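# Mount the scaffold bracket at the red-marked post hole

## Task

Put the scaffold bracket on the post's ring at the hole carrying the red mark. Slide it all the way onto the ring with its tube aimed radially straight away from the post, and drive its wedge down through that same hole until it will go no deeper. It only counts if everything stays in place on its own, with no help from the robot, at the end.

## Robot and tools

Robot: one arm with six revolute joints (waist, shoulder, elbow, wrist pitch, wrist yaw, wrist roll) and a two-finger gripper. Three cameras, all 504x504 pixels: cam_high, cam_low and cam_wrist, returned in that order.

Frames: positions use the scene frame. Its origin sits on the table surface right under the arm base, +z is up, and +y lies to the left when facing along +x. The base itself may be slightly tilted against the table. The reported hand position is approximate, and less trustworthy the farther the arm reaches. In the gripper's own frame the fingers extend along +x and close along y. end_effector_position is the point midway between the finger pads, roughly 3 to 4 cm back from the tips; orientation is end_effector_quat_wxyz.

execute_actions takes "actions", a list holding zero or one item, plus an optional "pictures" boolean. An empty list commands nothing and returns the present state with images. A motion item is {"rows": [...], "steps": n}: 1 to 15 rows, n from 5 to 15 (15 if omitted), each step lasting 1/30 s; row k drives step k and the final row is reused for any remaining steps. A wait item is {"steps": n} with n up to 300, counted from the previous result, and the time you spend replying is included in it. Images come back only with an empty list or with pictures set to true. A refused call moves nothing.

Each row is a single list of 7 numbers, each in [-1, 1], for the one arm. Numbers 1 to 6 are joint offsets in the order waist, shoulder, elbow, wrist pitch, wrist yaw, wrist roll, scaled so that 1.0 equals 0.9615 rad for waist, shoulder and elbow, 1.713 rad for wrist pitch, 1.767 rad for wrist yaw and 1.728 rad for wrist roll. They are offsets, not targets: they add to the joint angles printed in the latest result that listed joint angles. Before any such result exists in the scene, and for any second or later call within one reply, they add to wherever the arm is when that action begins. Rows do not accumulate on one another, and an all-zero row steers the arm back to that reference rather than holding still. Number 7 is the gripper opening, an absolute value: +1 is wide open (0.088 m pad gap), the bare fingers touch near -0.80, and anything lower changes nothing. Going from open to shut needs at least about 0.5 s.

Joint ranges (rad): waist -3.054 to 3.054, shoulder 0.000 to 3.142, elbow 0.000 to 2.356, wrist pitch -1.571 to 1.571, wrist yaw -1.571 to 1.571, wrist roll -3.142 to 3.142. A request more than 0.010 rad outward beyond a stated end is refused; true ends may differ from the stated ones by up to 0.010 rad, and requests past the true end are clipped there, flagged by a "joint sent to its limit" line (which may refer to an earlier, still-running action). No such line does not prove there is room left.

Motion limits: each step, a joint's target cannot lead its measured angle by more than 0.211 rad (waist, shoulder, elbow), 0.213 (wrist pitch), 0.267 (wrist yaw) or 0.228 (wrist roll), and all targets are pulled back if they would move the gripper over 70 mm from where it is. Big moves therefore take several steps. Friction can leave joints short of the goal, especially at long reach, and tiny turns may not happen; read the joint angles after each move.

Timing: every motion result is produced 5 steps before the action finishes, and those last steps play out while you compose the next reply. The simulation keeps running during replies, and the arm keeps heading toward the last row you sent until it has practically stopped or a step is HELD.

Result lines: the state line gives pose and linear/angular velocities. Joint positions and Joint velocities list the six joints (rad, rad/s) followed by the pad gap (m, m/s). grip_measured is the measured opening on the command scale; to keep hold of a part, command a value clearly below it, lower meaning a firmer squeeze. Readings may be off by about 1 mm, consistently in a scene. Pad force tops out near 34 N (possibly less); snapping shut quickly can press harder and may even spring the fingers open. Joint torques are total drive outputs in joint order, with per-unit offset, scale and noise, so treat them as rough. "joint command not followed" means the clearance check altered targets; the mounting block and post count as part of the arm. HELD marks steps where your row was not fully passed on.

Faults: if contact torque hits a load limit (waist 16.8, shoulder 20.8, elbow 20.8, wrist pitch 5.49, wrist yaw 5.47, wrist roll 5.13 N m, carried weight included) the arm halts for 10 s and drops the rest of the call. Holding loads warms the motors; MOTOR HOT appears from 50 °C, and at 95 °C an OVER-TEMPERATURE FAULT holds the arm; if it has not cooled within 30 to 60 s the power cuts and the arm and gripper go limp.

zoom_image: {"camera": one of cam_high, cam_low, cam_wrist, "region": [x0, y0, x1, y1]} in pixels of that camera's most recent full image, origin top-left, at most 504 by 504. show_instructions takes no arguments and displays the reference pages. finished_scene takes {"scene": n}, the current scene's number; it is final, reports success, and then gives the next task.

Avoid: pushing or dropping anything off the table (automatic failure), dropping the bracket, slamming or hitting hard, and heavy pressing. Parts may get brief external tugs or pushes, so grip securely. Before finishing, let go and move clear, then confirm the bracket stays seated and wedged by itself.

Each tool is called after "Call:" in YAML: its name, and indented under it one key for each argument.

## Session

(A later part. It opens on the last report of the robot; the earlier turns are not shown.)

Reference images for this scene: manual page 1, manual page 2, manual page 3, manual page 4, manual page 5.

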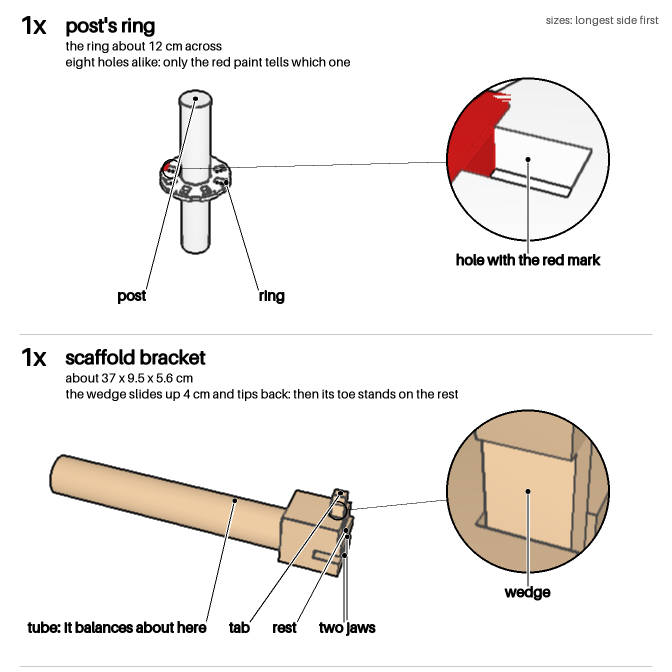

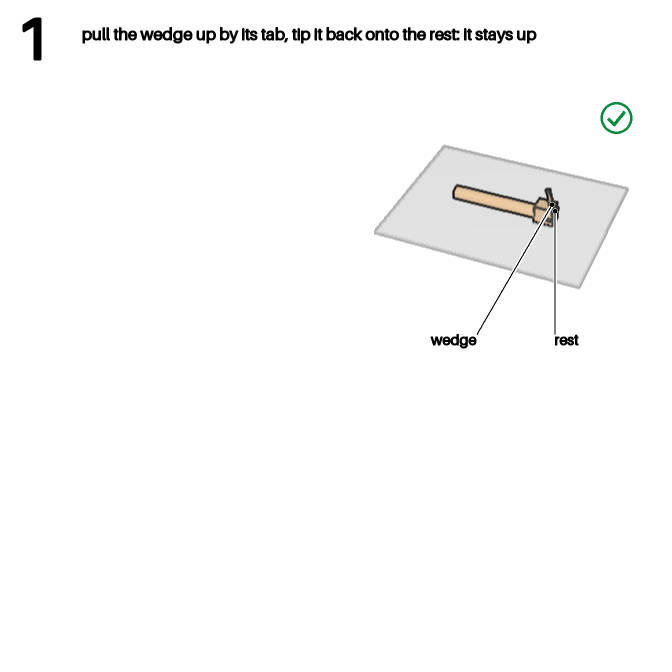

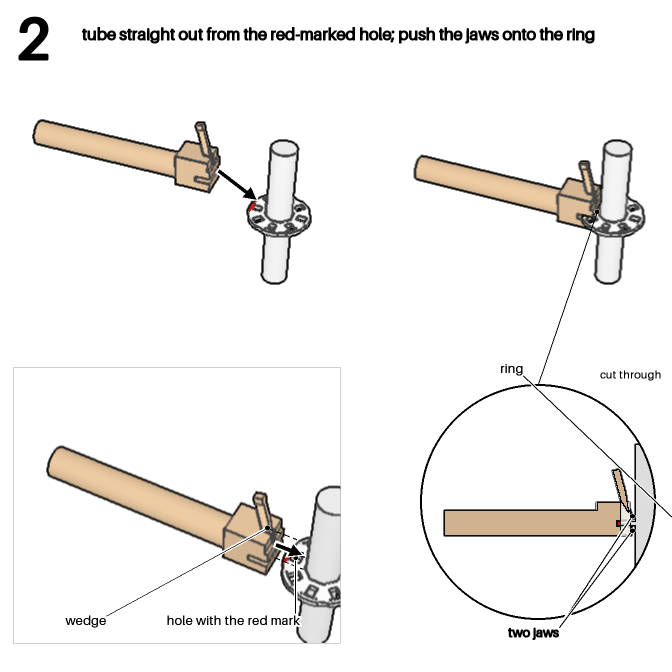

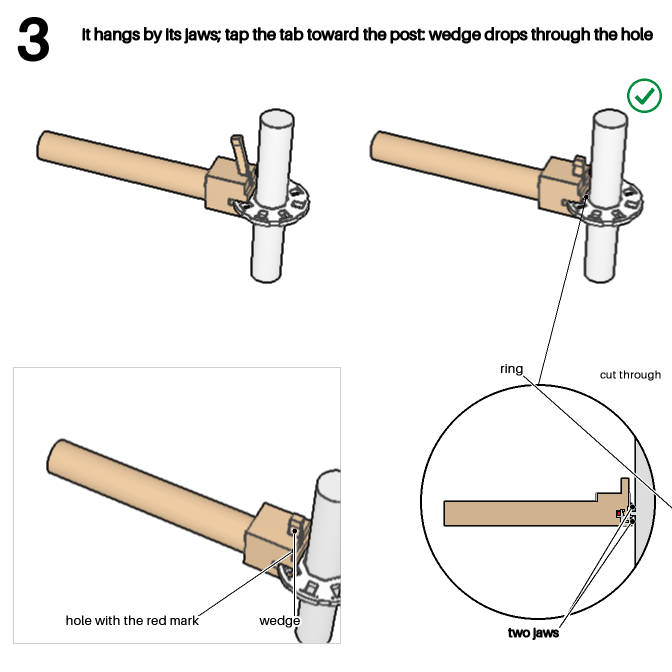

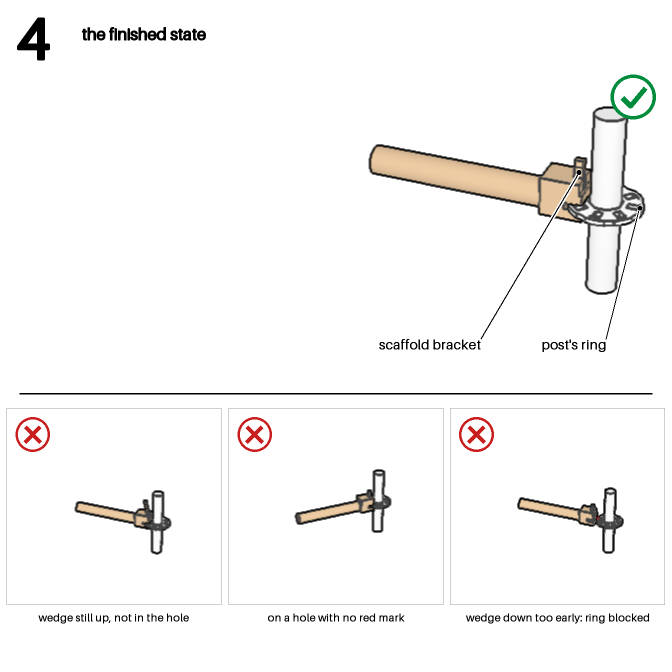

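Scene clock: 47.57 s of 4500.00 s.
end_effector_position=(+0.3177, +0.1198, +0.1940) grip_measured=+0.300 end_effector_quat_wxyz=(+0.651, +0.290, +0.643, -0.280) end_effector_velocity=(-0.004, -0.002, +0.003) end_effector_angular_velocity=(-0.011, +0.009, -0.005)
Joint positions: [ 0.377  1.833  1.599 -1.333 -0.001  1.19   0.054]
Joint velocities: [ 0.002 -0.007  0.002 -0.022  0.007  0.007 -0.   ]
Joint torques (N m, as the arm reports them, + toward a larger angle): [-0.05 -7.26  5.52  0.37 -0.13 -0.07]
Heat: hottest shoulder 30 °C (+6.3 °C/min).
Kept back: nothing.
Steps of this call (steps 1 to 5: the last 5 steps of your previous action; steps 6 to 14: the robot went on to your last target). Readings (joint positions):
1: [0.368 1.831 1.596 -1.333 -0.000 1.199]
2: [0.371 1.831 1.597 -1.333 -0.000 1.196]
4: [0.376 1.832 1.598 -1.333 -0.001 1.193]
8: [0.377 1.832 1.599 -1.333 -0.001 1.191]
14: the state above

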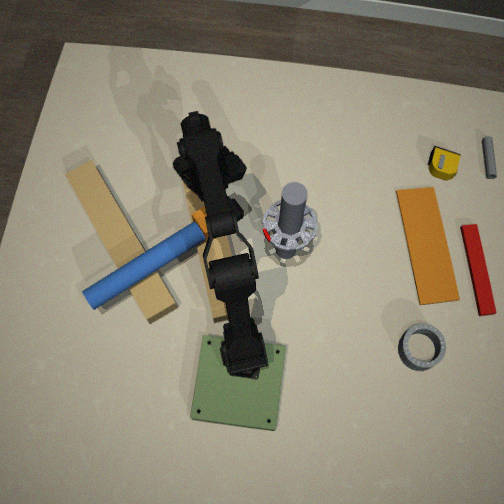

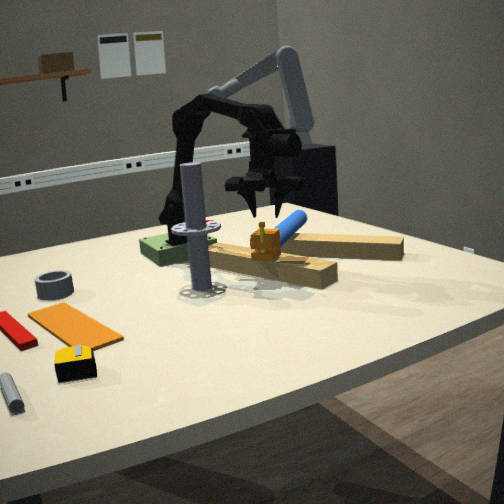

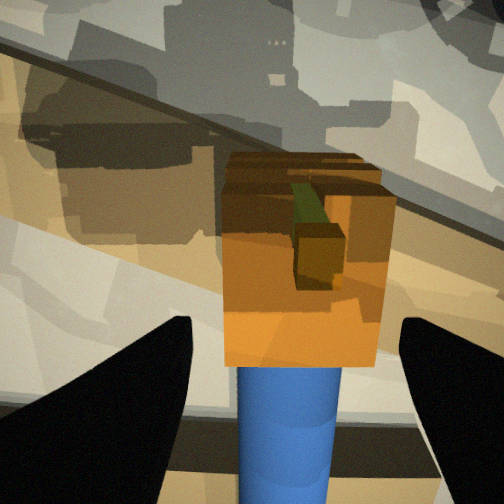

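Call:
execute_actions:
  actions:
    - {"rows": [[-0.054,0.008,-0.12,0.06,0,-0.028,0.3]], "steps": 15}

Call:
execute_actions:
  actions:
    - {"steps": 12}
  pictures: true

Scene clock: 48.50 s of 4500.00 s.
end_effector_position=(+0.3203, +0.1021, +0.1640) grip_measured=+0.300 end_effector_quat_wxyz=(+0.644, +0.288, +0.648, -0.287) end_effector_velocity=(+0.006, +0.000, -0.001) end_effector_angular_velocity=(+0.003, -0.033, +0.034)
Joint positions: [ 0.324  1.841  1.49  -1.236 -0.003  1.145  0.054]
Joint velocities: [-0.002 -0.002 -0.007  0.037  0.007 -0.037 -0.   ]
Joint torques (N m, as the arm reports them, + toward a larger angle): [ 0.05 -8.38  4.01  0.67  0.05 -0.06]
Heat: hottest shoulder 30 °C (+6.2 °C/min).
Steps of this call (steps 1 to 18: the robot went on to your last target; steps 19 to 28: the first 10 steps of this action). Readings (joint positions):
19: [0.374 1.832 1.584 -1.313 -0.003 1.179]
20: [0.365 1.829 1.561 -1.284 -0.003 1.167]
22: [0.342 1.831 1.525 -1.259 -0.003 1.155]
26: [0.324 1.841 1.491 -1.240 -0.003 1.146]
28: the state above

Scene clock: 48.90 s of 4500.00 s.
end_effector_position=(+0.3209, +0.1023, +0.1640) grip_measured=+0.300 end_effector_quat_wxyz=(+0.645, +0.288, +0.647, -0.286) end_effector_velocity=(-0.003, +0.002, +0.000) end_effector_angular_velocity=(+0.019, +0.014, -0.010)
Joint positions: [ 0.324  1.841  1.49  -1.233 -0.003  1.144  0.054]
Joint velocities: [-0.002 -0.002 -0.002 -0.007 -0.022  0.007 -0.   ]
Joint torques (N m, as the arm reports them, + toward a larger angle): [-0.02 -8.42  3.96  0.69  0.03 -0.08]
Heat: hottest shoulder 30 °C (+6.1 °C/min).
Kept back: nothing.
Steps of this call (steps 1 to 5: the last 5 steps of your previous action; steps 6 to 12: the robot went on to your last target). Readings (joint positions):
1: [0.324 1.841 1.490 -1.234 -0.003 1.145]
2: [0.324 1.841 1.490 -1.234 -0.003 1.145]
4: [0.324 1.841 1.490 -1.234 -0.003 1.144]
8: [0.324 1.841 1.490 -1.233 -0.003 1.144]
12: the state above

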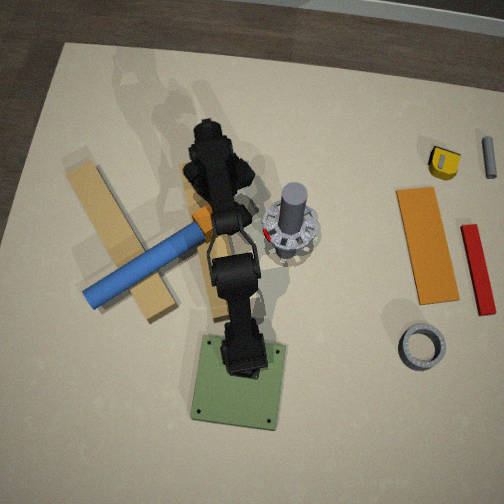

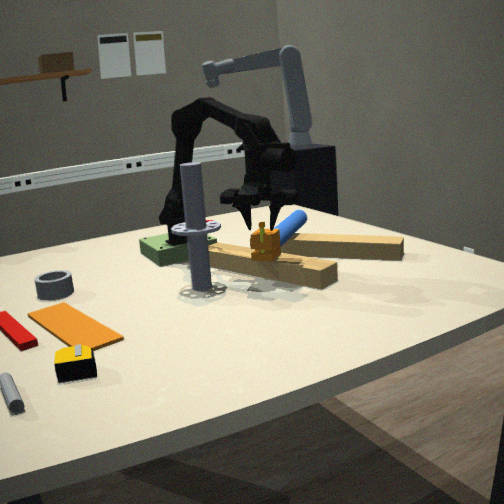

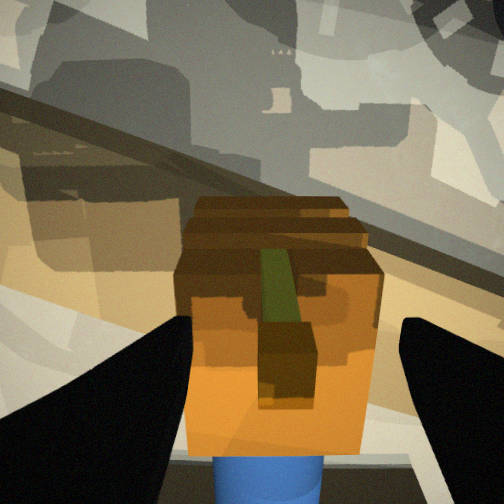

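Call:
execute_actions:
  actions:
    - {"rows": [[0.028,0,0,0,0,0.011,0.3],[0.028,0,0,0,0,0.011,0.3],[0.028,0,0,0,0,0.011,0.3],[0.028,0,0,0,0,0.011,0.3],[0.028,0.002,-0.02,0.012,0,0.011,0.3],[0.028,0.004,-0.04,0.025,0,0.011,0.3],[0.028,0.006,-0.055,0.035,0,0.011,0.3],[0.028,0.008,-0.07,0.044,0,0.011,0.3]], "steps": 15}

Call:
execute_actions:
  actions:
    - {"steps": 12}
  pictures: true

Scene clock: 50.40 s of 4500.00 s.
end_effector_position=(+0.3200, +0.1110, +0.1542) grip_measured=+0.300 end_effector_quat_wxyz=(+0.651, +0.288, +0.644, -0.280) end_effector_velocity=(-0.009, -0.001, -0.035) end_effector_angular_velocity=(+0.001, +0.019, -0.005)
Joint positions: [ 0.35   1.84   1.451 -1.179 -0.002  1.16   0.054]
Joint velocities: [ 0.002 -0.002 -0.144  0.125 -0.007  0.007 -0.   ]
Joint torques (N m, as the arm reports them, + toward a larger angle): [ 0.11 -7.51  3.12  0.92 -0.07  0.04]
Heat: hottest shoulder 31 °C (+7.1 °C/min).
Steps of this call (steps 1 to 15: the robot went on to your last target; steps 16 to 35: nothing new was sent; steps 36 to 45: the first 10 steps of this action). Readings (joint positions):
36: [0.326 1.841 1.490 -1.233 -0.003 1.146]
37: [0.330 1.841 1.490 -1.233 -0.003 1.150]
39: [0.342 1.841 1.490 -1.233 -0.003 1.156]
43: [0.350 1.841 1.465 -1.192 -0.003 1.159]
45: the state above

Scene clock: 50.80 s of 4500.00 s.
end_effector_position=(+0.3199, +0.1110, +0.1536) grip_measured=+0.302 end_effector_quat_wxyz=(+0.652, +0.290, +0.643, -0.279) end_effector_velocity=(-0.001, -0.003, +0.000) end_effector_angular_velocity=(-0.010, +0.004, +0.019)
Joint positions: [ 0.35   1.837  1.444 -1.172 -0.002  1.161  0.054]
Joint velocities: [-0.002 -0.002 -0.002 -0.007  0.007 -0.022 -0.   ]
Joint torques (N m, as the arm reports them, + toward a larger angle): [ 0.07 -6.99  2.58  1.53 -0.09  0.04]
Heat: hottest shoulder 31 °C (+7.1 °C/min).
Kept back: nothing.
Steps of this call (steps 1 to 5: the last 5 steps of your previous action; steps 6 to 12: the robot went on to your last target). Readings (joint positions):
1: [0.350 1.840 1.448 -1.177 -0.002 1.160]
2: [0.350 1.839 1.447 -1.176 -0.002 1.161]
4: [0.350 1.838 1.446 -1.174 -0.002 1.161]
8: [0.350 1.837 1.444 -1.172 -0.002 1.161]
12: the state above

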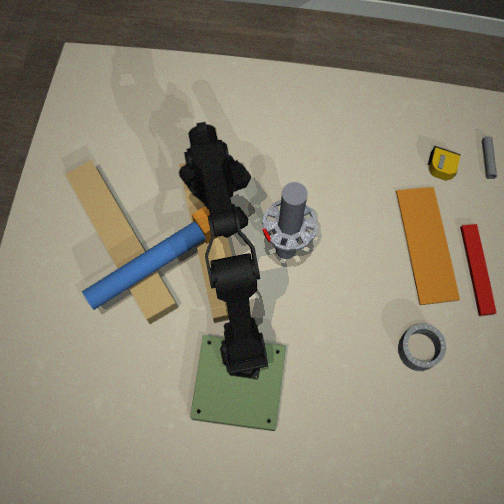

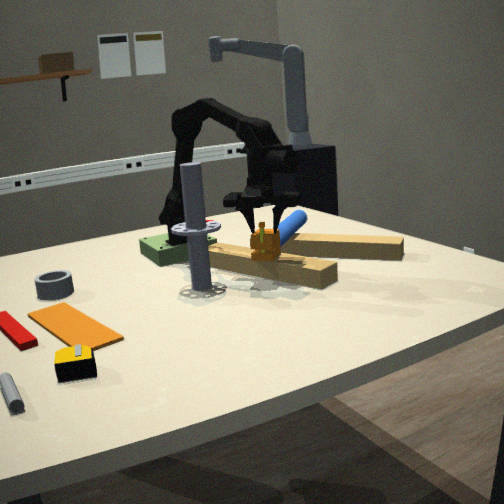

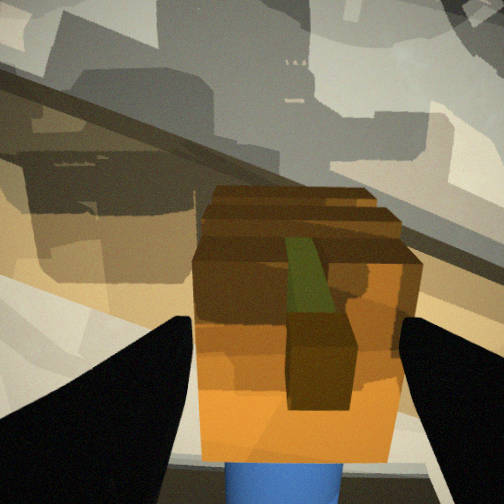

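Call:
execute_actions:
  actions:
    - {"rows": [[0,-0.006,0.02,-0.01,0,0,0.3],[-0.006,-0.01,0.022,-0.021,0,-0.002,0.3],[-0.012,-0.01,0.022,-0.021,0,-0.004,0.3]], "steps": 15}

Call:
execute_actions:
  actions:
    - {"steps": 10}
  pictures: true

Scene clock: 51.73 s of 4500.00 s.
end_effector_position=(+0.3172, +0.1069, +0.1576) grip_measured=+0.300 end_effector_quat_wxyz=(+0.647, +0.287, +0.647, -0.284) end_effector_velocity=(-0.005, +0.001, +0.001) end_effector_angular_velocity=(+0.015, +0.023, +0.005)
Joint positions: [ 0.341  1.834  1.456 -1.204 -0.002  1.156  0.054]
Joint velocities: [-0.002 -0.002  0.002 -0.022 -0.022 -0.007 -0.   ]
Joint torques (N m, as the arm reports them, + toward a larger angle): [-0.3  -9.12  5.39  0.31  0.   -0.08]
Heat: hottest shoulder 31 °C (+7.0 °C/min).
Steps of this call (steps 1 to 15: the robot went on to your last target; steps 16 to 18: nothing new was sent; steps 19 to 28: the first 10 steps of this action). Readings (joint positions):
19: [0.350 1.834 1.445 -1.172 -0.002 1.161]
20: [0.350 1.834 1.448 -1.175 -0.002 1.161]
22: [0.348 1.834 1.452 -1.187 -0.002 1.159]
26: [0.342 1.834 1.455 -1.201 -0.002 1.157]
28: the state above

Scene clock: 52.07 s of 4500.00 s.
end_effector_position=(+0.3171, +0.1069, +0.1578) grip_measured=+0.300 end_effector_quat_wxyz=(+0.647, +0.287, +0.647, -0.284) end_effector_velocity=(-0.001, -0.003, -0.001) end_effector_angular_velocity=(-0.011, +0.009, +0.005)
Joint positions: [ 0.341  1.834  1.457 -1.205 -0.002  1.156  0.054]
Joint velocities: [-0.002  0.002 -0.002 -0.007  0.007 -0.007 -0.   ]
Joint torques (N m, as the arm reports them, + toward a larger angle): [-0.27 -9.11  5.28  0.27 -0.02 -0.08]
Heat: hottest shoulder 31 °C (+6.9 °C/min).
Kept back: nothing.
Steps of this call (steps 1 to 5: the last 5 steps of your previous action; steps 6 to 10: the robot went on to your last target). Readings (joint positions):
1: [0.341 1.834 1.456 -1.204 -0.002 1.156]
2: [0.341 1.834 1.457 -1.204 -0.002 1.156]
4: [0.341 1.834 1.457 -1.204 -0.002 1.156]
8: [0.341 1.834 1.457 -1.205 -0.002 1.156]
10: the state above

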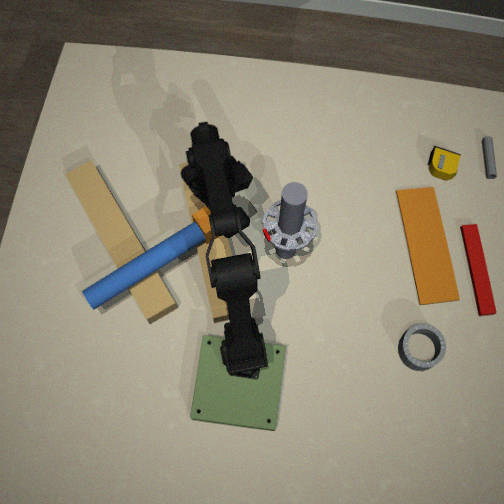

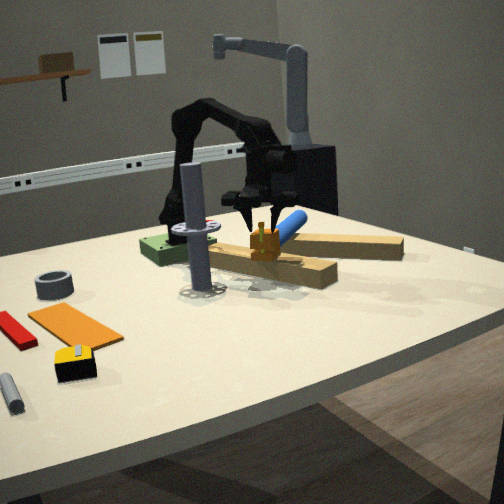

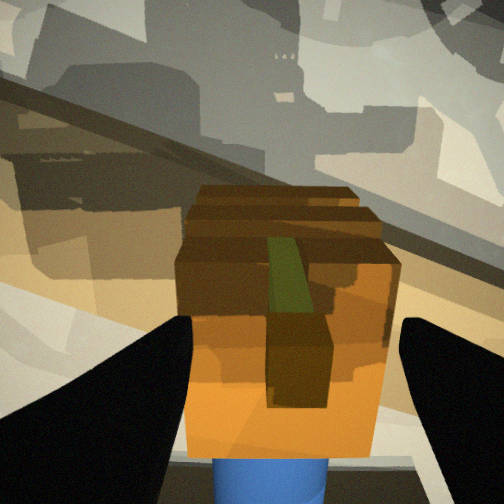

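Centred. Close on the tab.

Call:
execute_actions:
  actions:
    - {"rows": [[0,0,0,0,0,0,0.1],[0,0,0,0,0,0,-0.1],[0,0,0,0,0,0,-0.25],[0,0,0,0,0,0,-0.4],[0,0,0,0,0,0,-0.5],[0,0,0,0,0,0,-0.6],[0,0,0,0,0,0,-0.7],[0,0,0,0,0,0,-0.8],[0,0,0,0,0,0,-0.9]], "steps": 15}

Call:
execute_actions:
  actions:
    - {"steps": 12}
  pictures: true

Scene clock: 52.63 s of 4500.00 s.
end_effector_position=(+0.3175, +0.1071, +0.1579) grip_measured=-0.550 end_effector_quat_wxyz=(+0.647, +0.288, +0.646, -0.284) end_effector_velocity=(-0.006, +0.000, +0.000) end_effector_angular_velocity=(-0.000, +0.023, -0.005)
Joint positions: [ 0.341  1.834  1.457 -1.203 -0.003  1.157  0.012]
Joint velocities: [ 0.002 -0.002 -0.002 -0.022 -0.007  0.007 -0.   ]
Joint torques (N m, as the arm reports them, + toward a larger angle): [-0.07 -8.34  4.53  0.36  0.   -0.05]
Heat: hottest shoulder 31 °C (+6.8 °C/min).
Steps of this call (steps 1 to 7: the robot went on to your last target; steps 8 to 17: the first 10 steps of this action). Readings (joint positions):
8: [0.341 1.834 1.457 -1.205 -0.002 1.156]
9: [0.341 1.834 1.457 -1.205 -0.002 1.156]
11: [0.341 1.834 1.457 -1.205 -0.002 1.156]
15: [0.341 1.834 1.457 -1.204 -0.003 1.156]
17: the state above

Scene clock: 53.03 s of 4500.00 s.
end_effector_position=(+0.3175, +0.1071, +0.1579) grip_measured=-0.550 end_effector_quat_wxyz=(+0.647, +0.288, +0.646, -0.284) end_effector_velocity=(-0.005, -0.004, +0.002) end_effector_angular_velocity=(-0.012, +0.014, +0.005)
Joint positions: [ 0.341  1.834  1.457 -1.203 -0.003  1.158  0.012]
Joint velocities: [-0.002 -0.007 -0.002 -0.022  0.007 -0.007  0.   ]
Joint torques (N m, as the arm reports them, + toward a larger angle): [-0.07 -8.34  4.53  0.38  0.   -0.07]
Heat: hottest shoulder 31 °C (+6.8 °C/min).
Kept back: nothing.
Steps of this call (steps 1 to 5: the last 5 steps of your previous action; steps 6 to 12: the robot went on to your last target). Readings (joint positions):
1: [0.341 1.834 1.457 -1.203 -0.003 1.157]
2: [0.341 1.834 1.457 -1.203 -0.003 1.157]
4: [0.341 1.834 1.457 -1.203 -0.003 1.157]
8: [0.341 1.834 1.457 -1.203 -0.003 1.158]
12: the state above

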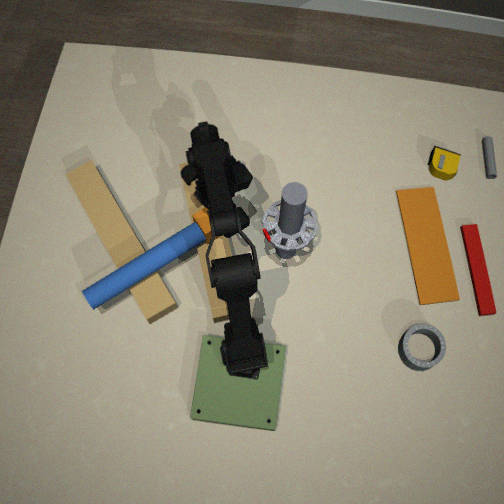

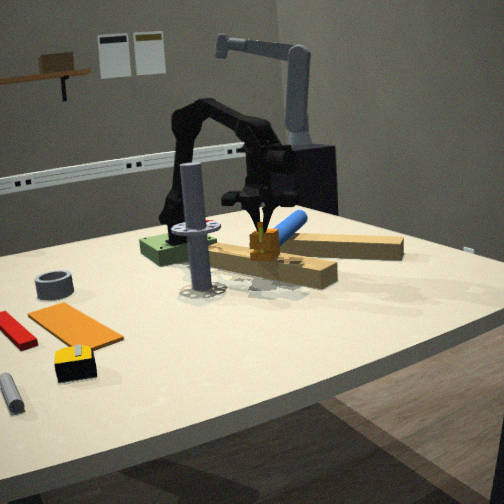

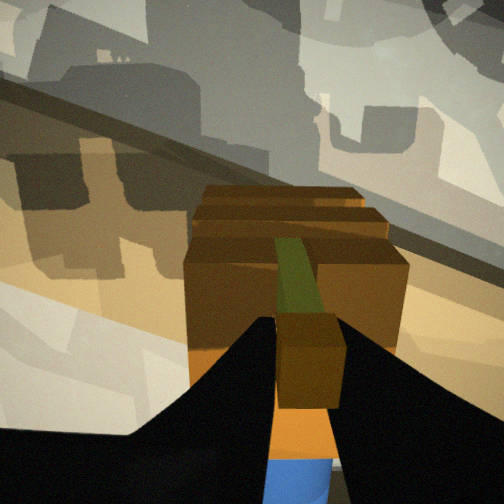

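Call:
execute_actions:
  actions:
    - {"rows": [[0,0,0.03,-0.012,0,0,-0.9],[0,0,0.05,-0.024,0,0,-0.9],[0,-0.001,0.07,-0.036,0,0,-0.9],[0,-0.002,0.09,-0.048,0,0,-0.9],[0,-0.002,0.11,-0.06,0,0,-0.9],[0,-0.003,0.13,-0.072,0,0,-0.9],[0,-0.004,0.15,-0.084,0,0,-0.9],[0,-0.004,0.17,-0.094,0,0,-0.9]], "steps": 15}

Call:
execute_actions:
  actions:
    - {"steps": 12}
  pictures: true

Call:
zoom_image:
  camera: "cam_low"
  region: [180, 170, 340, 290]

Scene clock: 53.77 s of 4500.00 s.
end_effector_position=(+0.3177, +0.1072, +0.1913) grip_measured=-0.550 end_effector_quat_wxyz=(+0.644, +0.287, +0.649, -0.287) end_effector_velocity=(-0.002, +0.002, +0.081) end_effector_angular_velocity=(+0.030, -0.018, +0.019)
Joint positions: [ 0.341  1.834  1.591 -1.345 -0.003  1.159  0.012]
Joint velocities: [-0.002 -0.027  0.286 -0.286 -0.022 -0.022 -0.   ]
Joint torques (N m, as the arm reports them, + toward a larger angle): [-0.03 -8.67  5.21  0.65  0.01 -0.04]
Heat: hottest shoulder 31 °C (+6.7 °C/min).
Steps of this call (steps 1 to 12: the robot went on to your last target; steps 13 to 22: the first 10 steps of this action). Readings (joint positions):
13: [0.341 1.834 1.460 -1.205 -0.003 1.159]
14: [0.341 1.834 1.467 -1.212 -0.003 1.159]
16: [0.341 1.835 1.492 -1.241 -0.003 1.159]
20: [0.341 1.835 1.565 -1.318 -0.003 1.159]
22: the state above

Scene clock: 54.17 s of 4500.00 s.
end_effector_position=(+0.3181, +0.1073, +0.1963) grip_measured=-0.550 end_effector_quat_wxyz=(+0.645, +0.287, +0.648, -0.286) end_effector_velocity=(-0.002, -0.000, +0.000) end_effector_angular_velocity=(+0.005, +0.009, +0.005)
Joint positions: [ 0.341  1.834  1.61  -1.361 -0.003  1.159  0.012]
Joint velocities: [-0.002 -0.002 -0.002 -0.007 -0.007 -0.007 -0.   ]
Joint torques (N m, as the arm reports them, + toward a larger angle): [-0.01 -8.87  5.57  0.31  0.01 -0.03]
Heat: hottest shoulder 31 °C (+6.6 °C/min).
Kept back: nothing.
Steps of this call (steps 1 to 5: the last 5 steps of your previous action; steps 6 to 12: the robot went on to your last target). Readings (joint positions):
1: [0.341 1.834 1.598 -1.352 -0.003 1.159]
2: [0.341 1.834 1.603 -1.355 -0.003 1.159]
4: [0.341 1.834 1.606 -1.358 -0.003 1.159]
8: [0.341 1.834 1.609 -1.361 -0.003 1.159]
12: the state above

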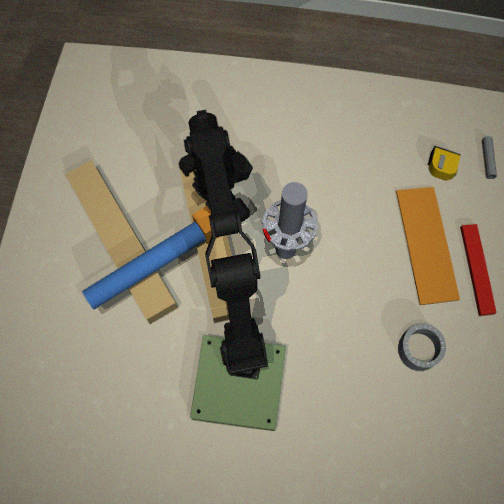

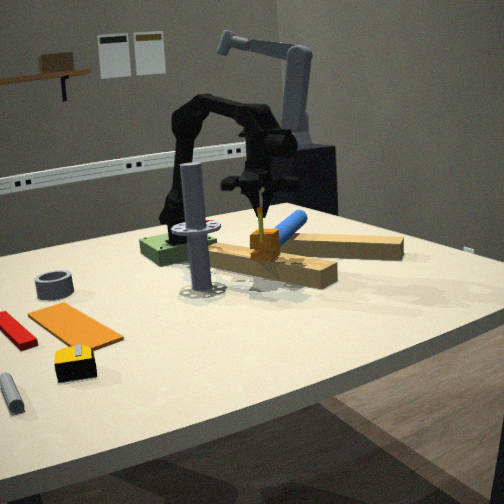

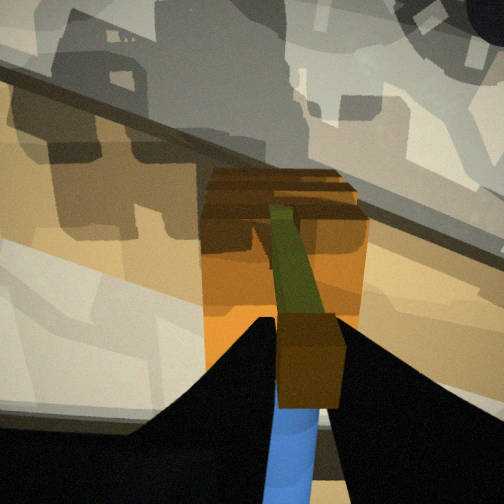

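Region (180, 170, 340, 290) of cam_low's 504x504 image, scaled by 3.150, with more detail than that image has; it fills the top 378 rows of this view, and the rest is white.

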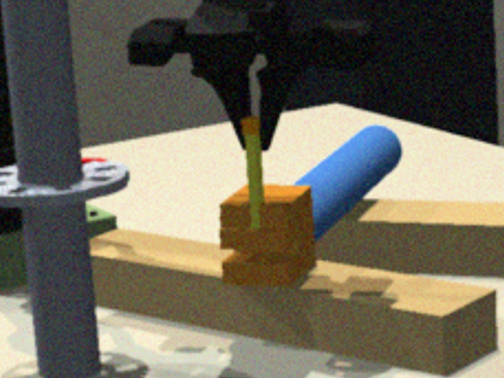

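Call:
execute_actions:
  actions: []

Scene clock: 54.70 s of 4500.00 s.
end_effector_position=(+0.3181, +0.1073, +0.1964) grip_measured=-0.550 end_effector_quat_wxyz=(+0.645, +0.287, +0.648, -0.286) end_effector_velocity=(-0.002, +0.004, +0.001) end_effector_angular_velocity=(+0.020, +0.009, +0.010)
Joint positions: [ 0.341  1.834  1.61  -1.361 -0.003  1.159  0.012]
Joint velocities: [ 0.002 -0.002  0.002 -0.007 -0.022 -0.007 -0.   ]
Joint torques (N m, as the arm reports them, + toward a larger angle): [-0.08 -8.81  5.57  0.31  0.   -0.03]
Heat: hottest shoulder 31 °C (+6.6 °C/min).
Kept back: nothing.
Steps of this call (steps 1 to 16: the robot went on to your last target). Readings (joint positions):
1: [0.341 1.834 1.610 -1.361 -0.003 1.159]
2: [0.341 1.834 1.610 -1.361 -0.003 1.159]
4: [0.341 1.834 1.610 -1.361 -0.003 1.159]
8: [0.341 1.834 1.610 -1.361 -0.003 1.159]
16: the state above

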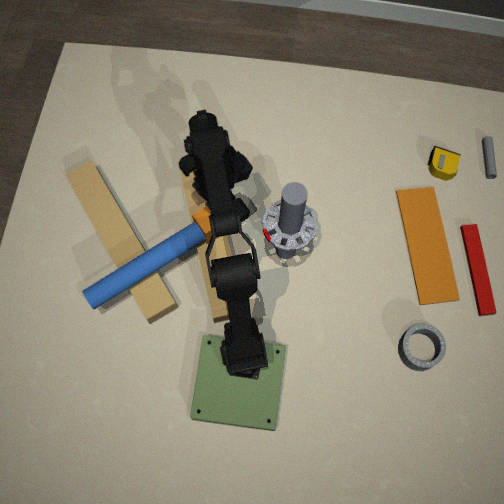

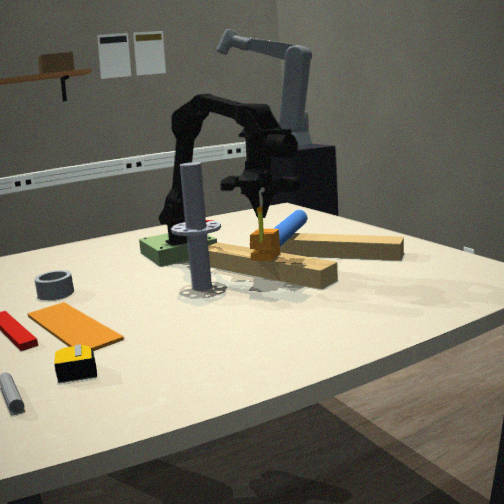

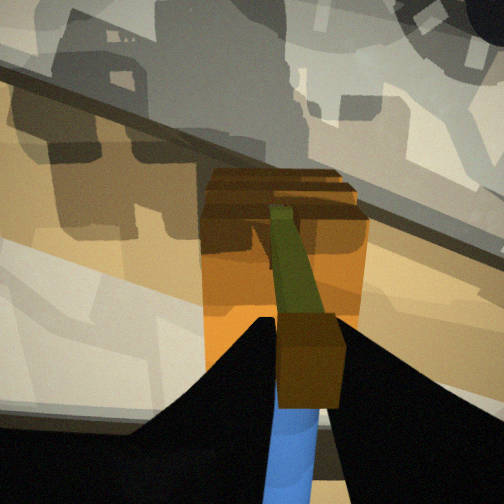

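Call:
execute_actions:
  actions:
    - {"rows":[[0.02,-0.01,-0.02,0.006,0,0.01,-0.9],[0.02,-0.01,-0.02,0.006,0,0.01,-0.9],[0.04,-0.02,-0.04,0.012,0,0.02,-0.9],[0.04,-0.02,-0.04,0.012,0,0.02,-0.9],[0.06,-0.031,-0.06,0.019,0,0.032,-0.9]],"steps":15}

Call:
execute_actions:
  actions:
    - {"steps":10}
  pictures: true

Scene clock: 55.50 s of 4500.00 s.
end_effector_position=(+0.3089, +0.1207, +0.1908) grip_measured=-0.551 end_effector_quat_wxyz=(+0.648, +0.285, +0.645, -0.287) end_effector_velocity=(-0.013, +0.020, -0.004) end_effector_angular_velocity=(+0.021, +0.005, +0.024)
Joint positions: [ 0.392  1.815  1.565 -1.332  0.005  1.209  0.012]
Joint velocities: [ 0.061 -0.022 -0.042  0.022 -0.022  0.037  0.   ]
Joint torques (N m, as the arm reports them, + toward a larger angle): [ 0.16 -9.43  3.68  0.56 -0.38  0.05]
Heat: hottest shoulder 31 °C (+6.5 °C/min).
Steps of this call (steps 1 to 14: the robot went on to your last target; steps 15 to 24: the first 10 steps of this action). Readings (joint positions):
15: [0.342 1.834 1.610 -1.361 -0.002 1.160]
16: [0.345 1.834 1.608 -1.360 0.001 1.163]
18: [0.353 1.829 1.597 -1.350 0.008 1.176]
22: [0.384 1.817 1.570 -1.334 0.006 1.206]
24: the state above

Scene clock: 55.83 s of 4500.00 s.
end_effector_position=(+0.3085, +0.1211, +0.1906) grip_measured=-0.551 end_effector_quat_wxyz=(+0.648, +0.286, +0.645, -0.287) end_effector_velocity=(+0.001, +0.001, +0.000) end_effector_angular_velocity=(+0.010, -0.004, +0.005)
Joint positions: [ 0.393  1.813  1.562 -1.33   0.005  1.211  0.012]
Joint velocities: [-0.002 -0.002 -0.002  0.007 -0.007 -0.007 -0.   ]
Joint torques (N m, as the arm reports them, + toward a larger angle): [ 0.51 -9.38  3.74  0.56 -0.35  0.08]
Heat: hottest shoulder 31 °C (+6.4 °C/min).
Kept back: nothing.
Steps of this call (steps 1 to 5: the last 5 steps of your previous action; steps 6 to 10: the robot went on to your last target). Readings (joint positions):
1: [0.393 1.815 1.564 -1.332 0.005 1.210]
2: [0.393 1.814 1.563 -1.331 0.005 1.210]
4: [0.393 1.814 1.563 -1.331 0.005 1.210]
8: [0.393 1.813 1.562 -1.330 0.005 1.211]
10: the state above

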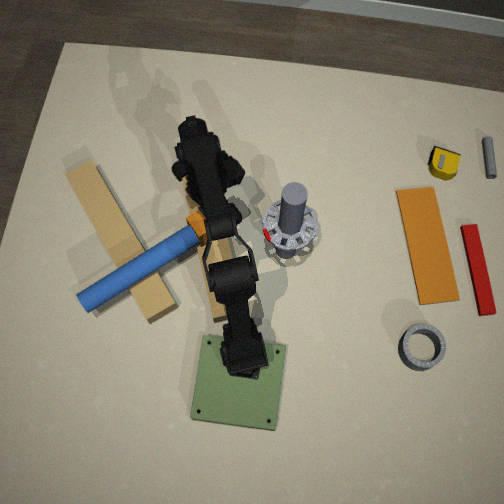

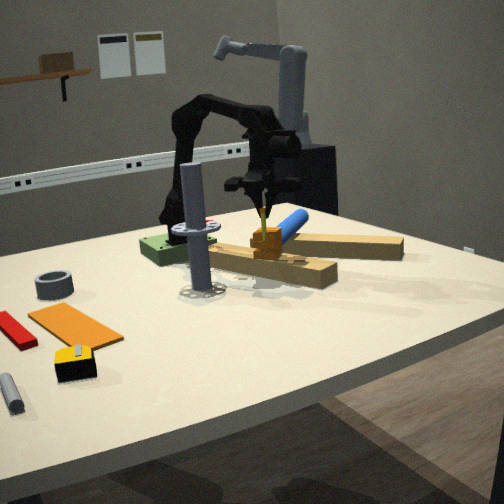

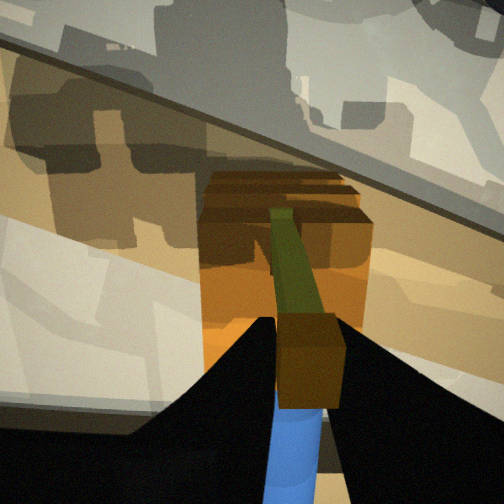

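Call:
zoom_image:
  camera: "cam_low"
  region: [200, 170, 320, 290]

Call:
show_instructions:

Region (200, 170, 320, 290) of cam_low's 504x504 image, scaled by 4.200, with more detail than that image has.

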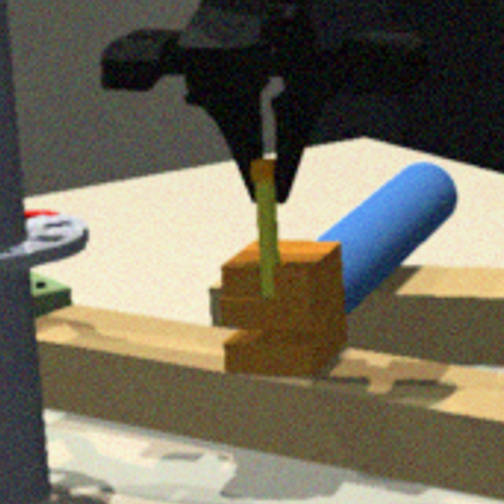

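Reference images for this scene: manual page 1, manual page 2, manual page 3, manual page 4, manual page 5.

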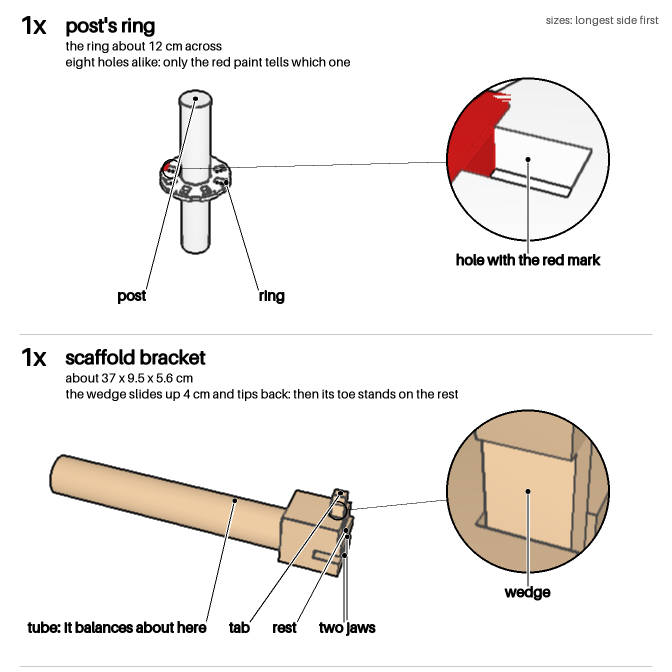

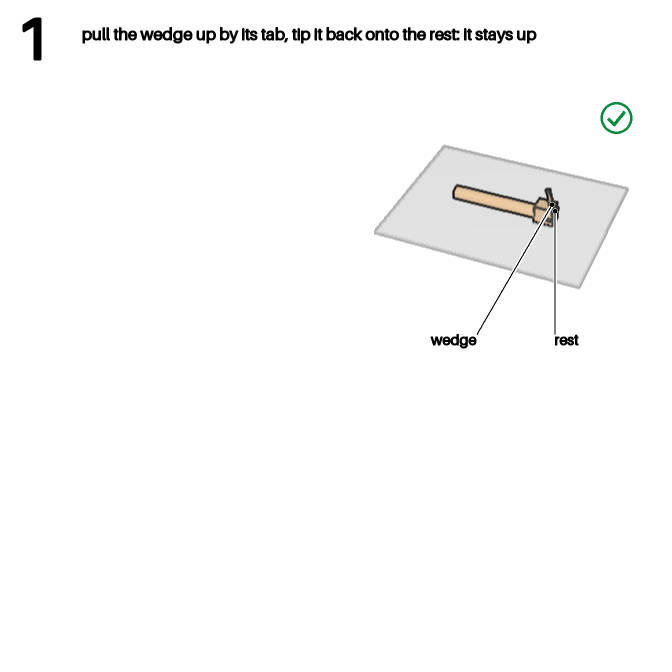

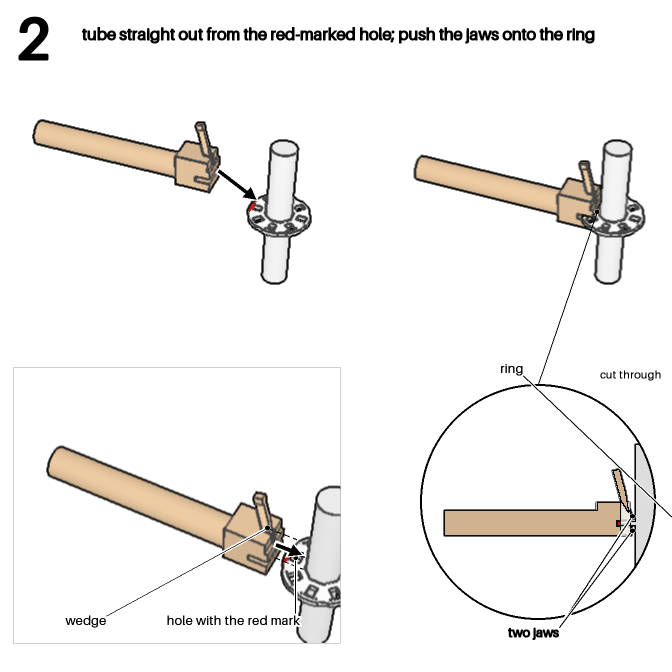

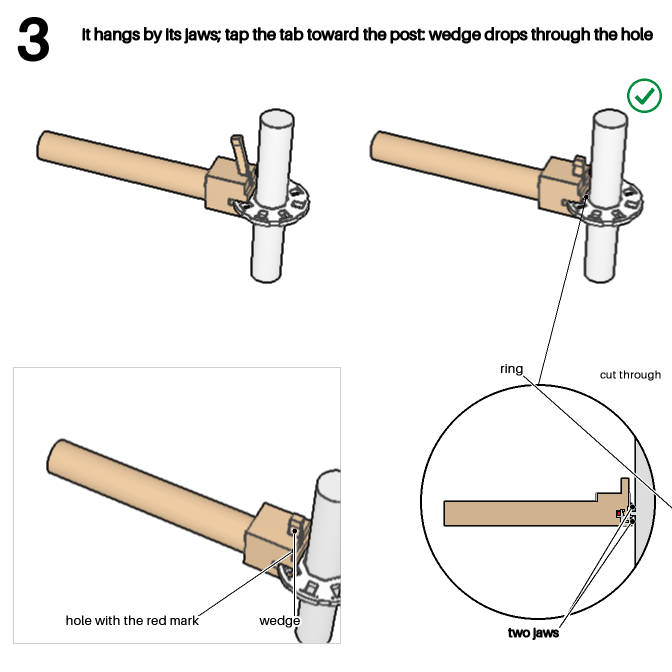

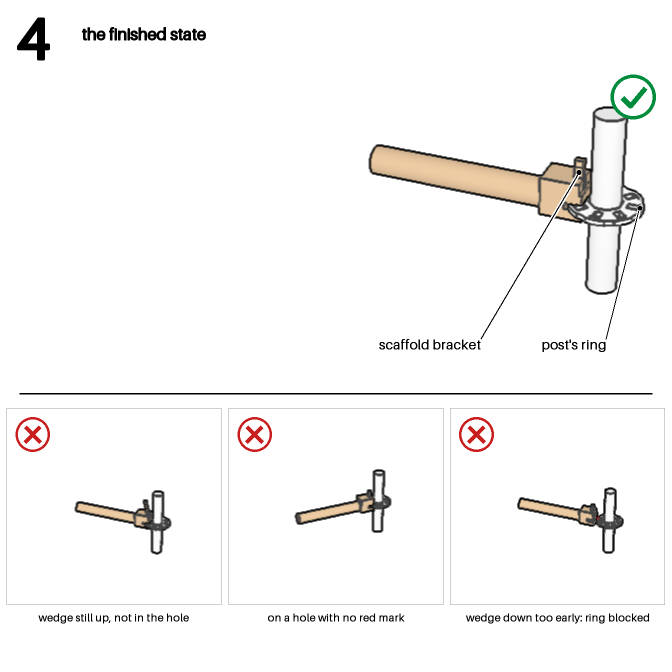

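Call:
execute_actions:
  actions:
    - {"rows":[[0,0,0,0,0,0,-0.6],[0,0,0,0,0,0,-0.6],[0,0,0,0,0,0,-0.6],[0,0,0,0,0,0,-0.6],[0.015,-0.007,-0.012,0.004,0,0.008,-0.6],[0.015,-0.007,-0.012,0.004,0,0.008,-0.6],[0.03,-0.014,-0.025,0.008,0,0.016,-0.6],[0.03,-0.014,-0.025,0.008,0,0.016,-0.6],[0.045,-0.022,-0.042,0.013,0,0.024,-0.6]],"steps":15}

Call:
execute_actions:
  actions:
    - {"steps":10}
  pictures: true

Scene clock: 56.80 s of 4500.00 s.
end_effector_position=(+0.3059, +0.1251, +0.1879) grip_measured=-0.551 end_effector_quat_wxyz=(+0.650, +0.287, +0.640, -0.292) end_effector_velocity=(-0.040, +0.049, -0.022) end_effector_angular_velocity=(+0.004, +0.006, -0.034)
Joint positions: [ 0.412  1.807  1.544 -1.315  0.015  1.238  0.012]
Joint velocities: [ 0.178 -0.066 -0.168  0.095 -0.007  0.212  0.   ]
Joint torques (N m, as the arm reports them, + toward a larger angle): [ 1.02 -9.31  3.78  0.51 -0.46  0.  ]
Heat: hottest shoulder 32 °C (+7.4 °C/min).
Steps of this call (steps 1 to 15: the robot went on to your last target; steps 16 to 19: nothing new was sent; steps 20 to 29: the first 10 steps of this action). Readings (joint positions):
20: [0.393 1.813 1.562 -1.330 0.005 1.213]
21: [0.393 1.813 1.562 -1.330 0.005 1.213]
23: [0.393 1.813 1.562 -1.330 0.005 1.213]
27: [0.402 1.812 1.555 -1.324 0.014 1.224]
29: the state above

Scene clock: 57.13 s of 4500.00 s.
end_effector_position=(+0.3023, +0.1301, +0.1866) grip_measured=-0.550 end_effector_quat_wxyz=(+0.651, +0.285, +0.641, -0.290) end_effector_velocity=(-0.007, -0.000, -0.001) end_effector_angular_velocity=(+0.009, +0.034, +0.005)
Joint positions: [ 0.43   1.802  1.532 -1.308  0.014  1.25   0.012]
Joint velocities: [-0.002 -0.002 -0.007 -0.022 -0.022 -0.007 -0.   ]
Joint torques (N m, as the arm reports them, + toward a larger angle): [ 0.68 -9.2   3.65  0.53 -0.41  0.05]
Heat: hottest shoulder 32 °C (+7.4 °C/min).
Kept back: nothing.
Steps of this call (steps 1 to 5: the last 5 steps of your previous action; steps 6 to 10: the robot went on to your last target). Readings (joint positions):
1: [0.418 1.806 1.539 -1.313 0.015 1.244]
2: [0.423 1.805 1.536 -1.311 0.015 1.246]
4: [0.429 1.804 1.533 -1.310 0.014 1.249]
8: [0.430 1.802 1.532 -1.309 0.014 1.250]
10: the state above

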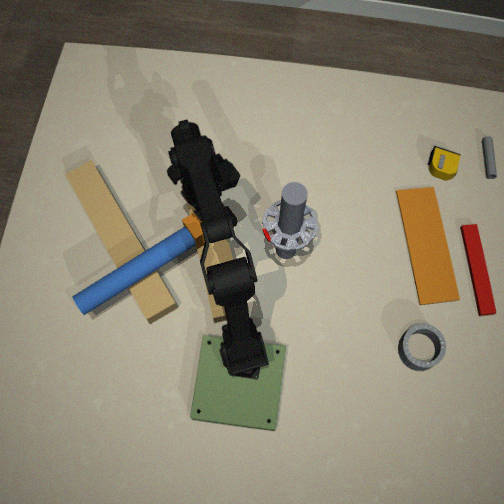

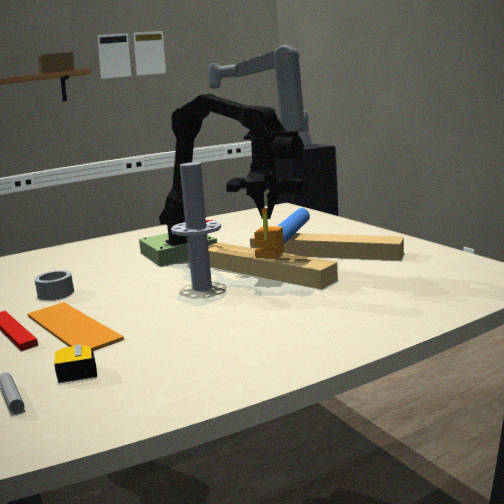

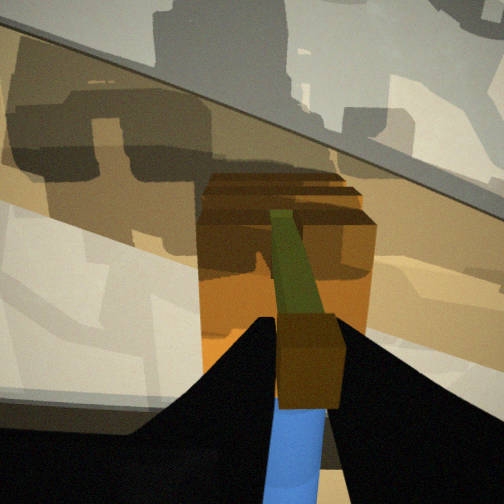

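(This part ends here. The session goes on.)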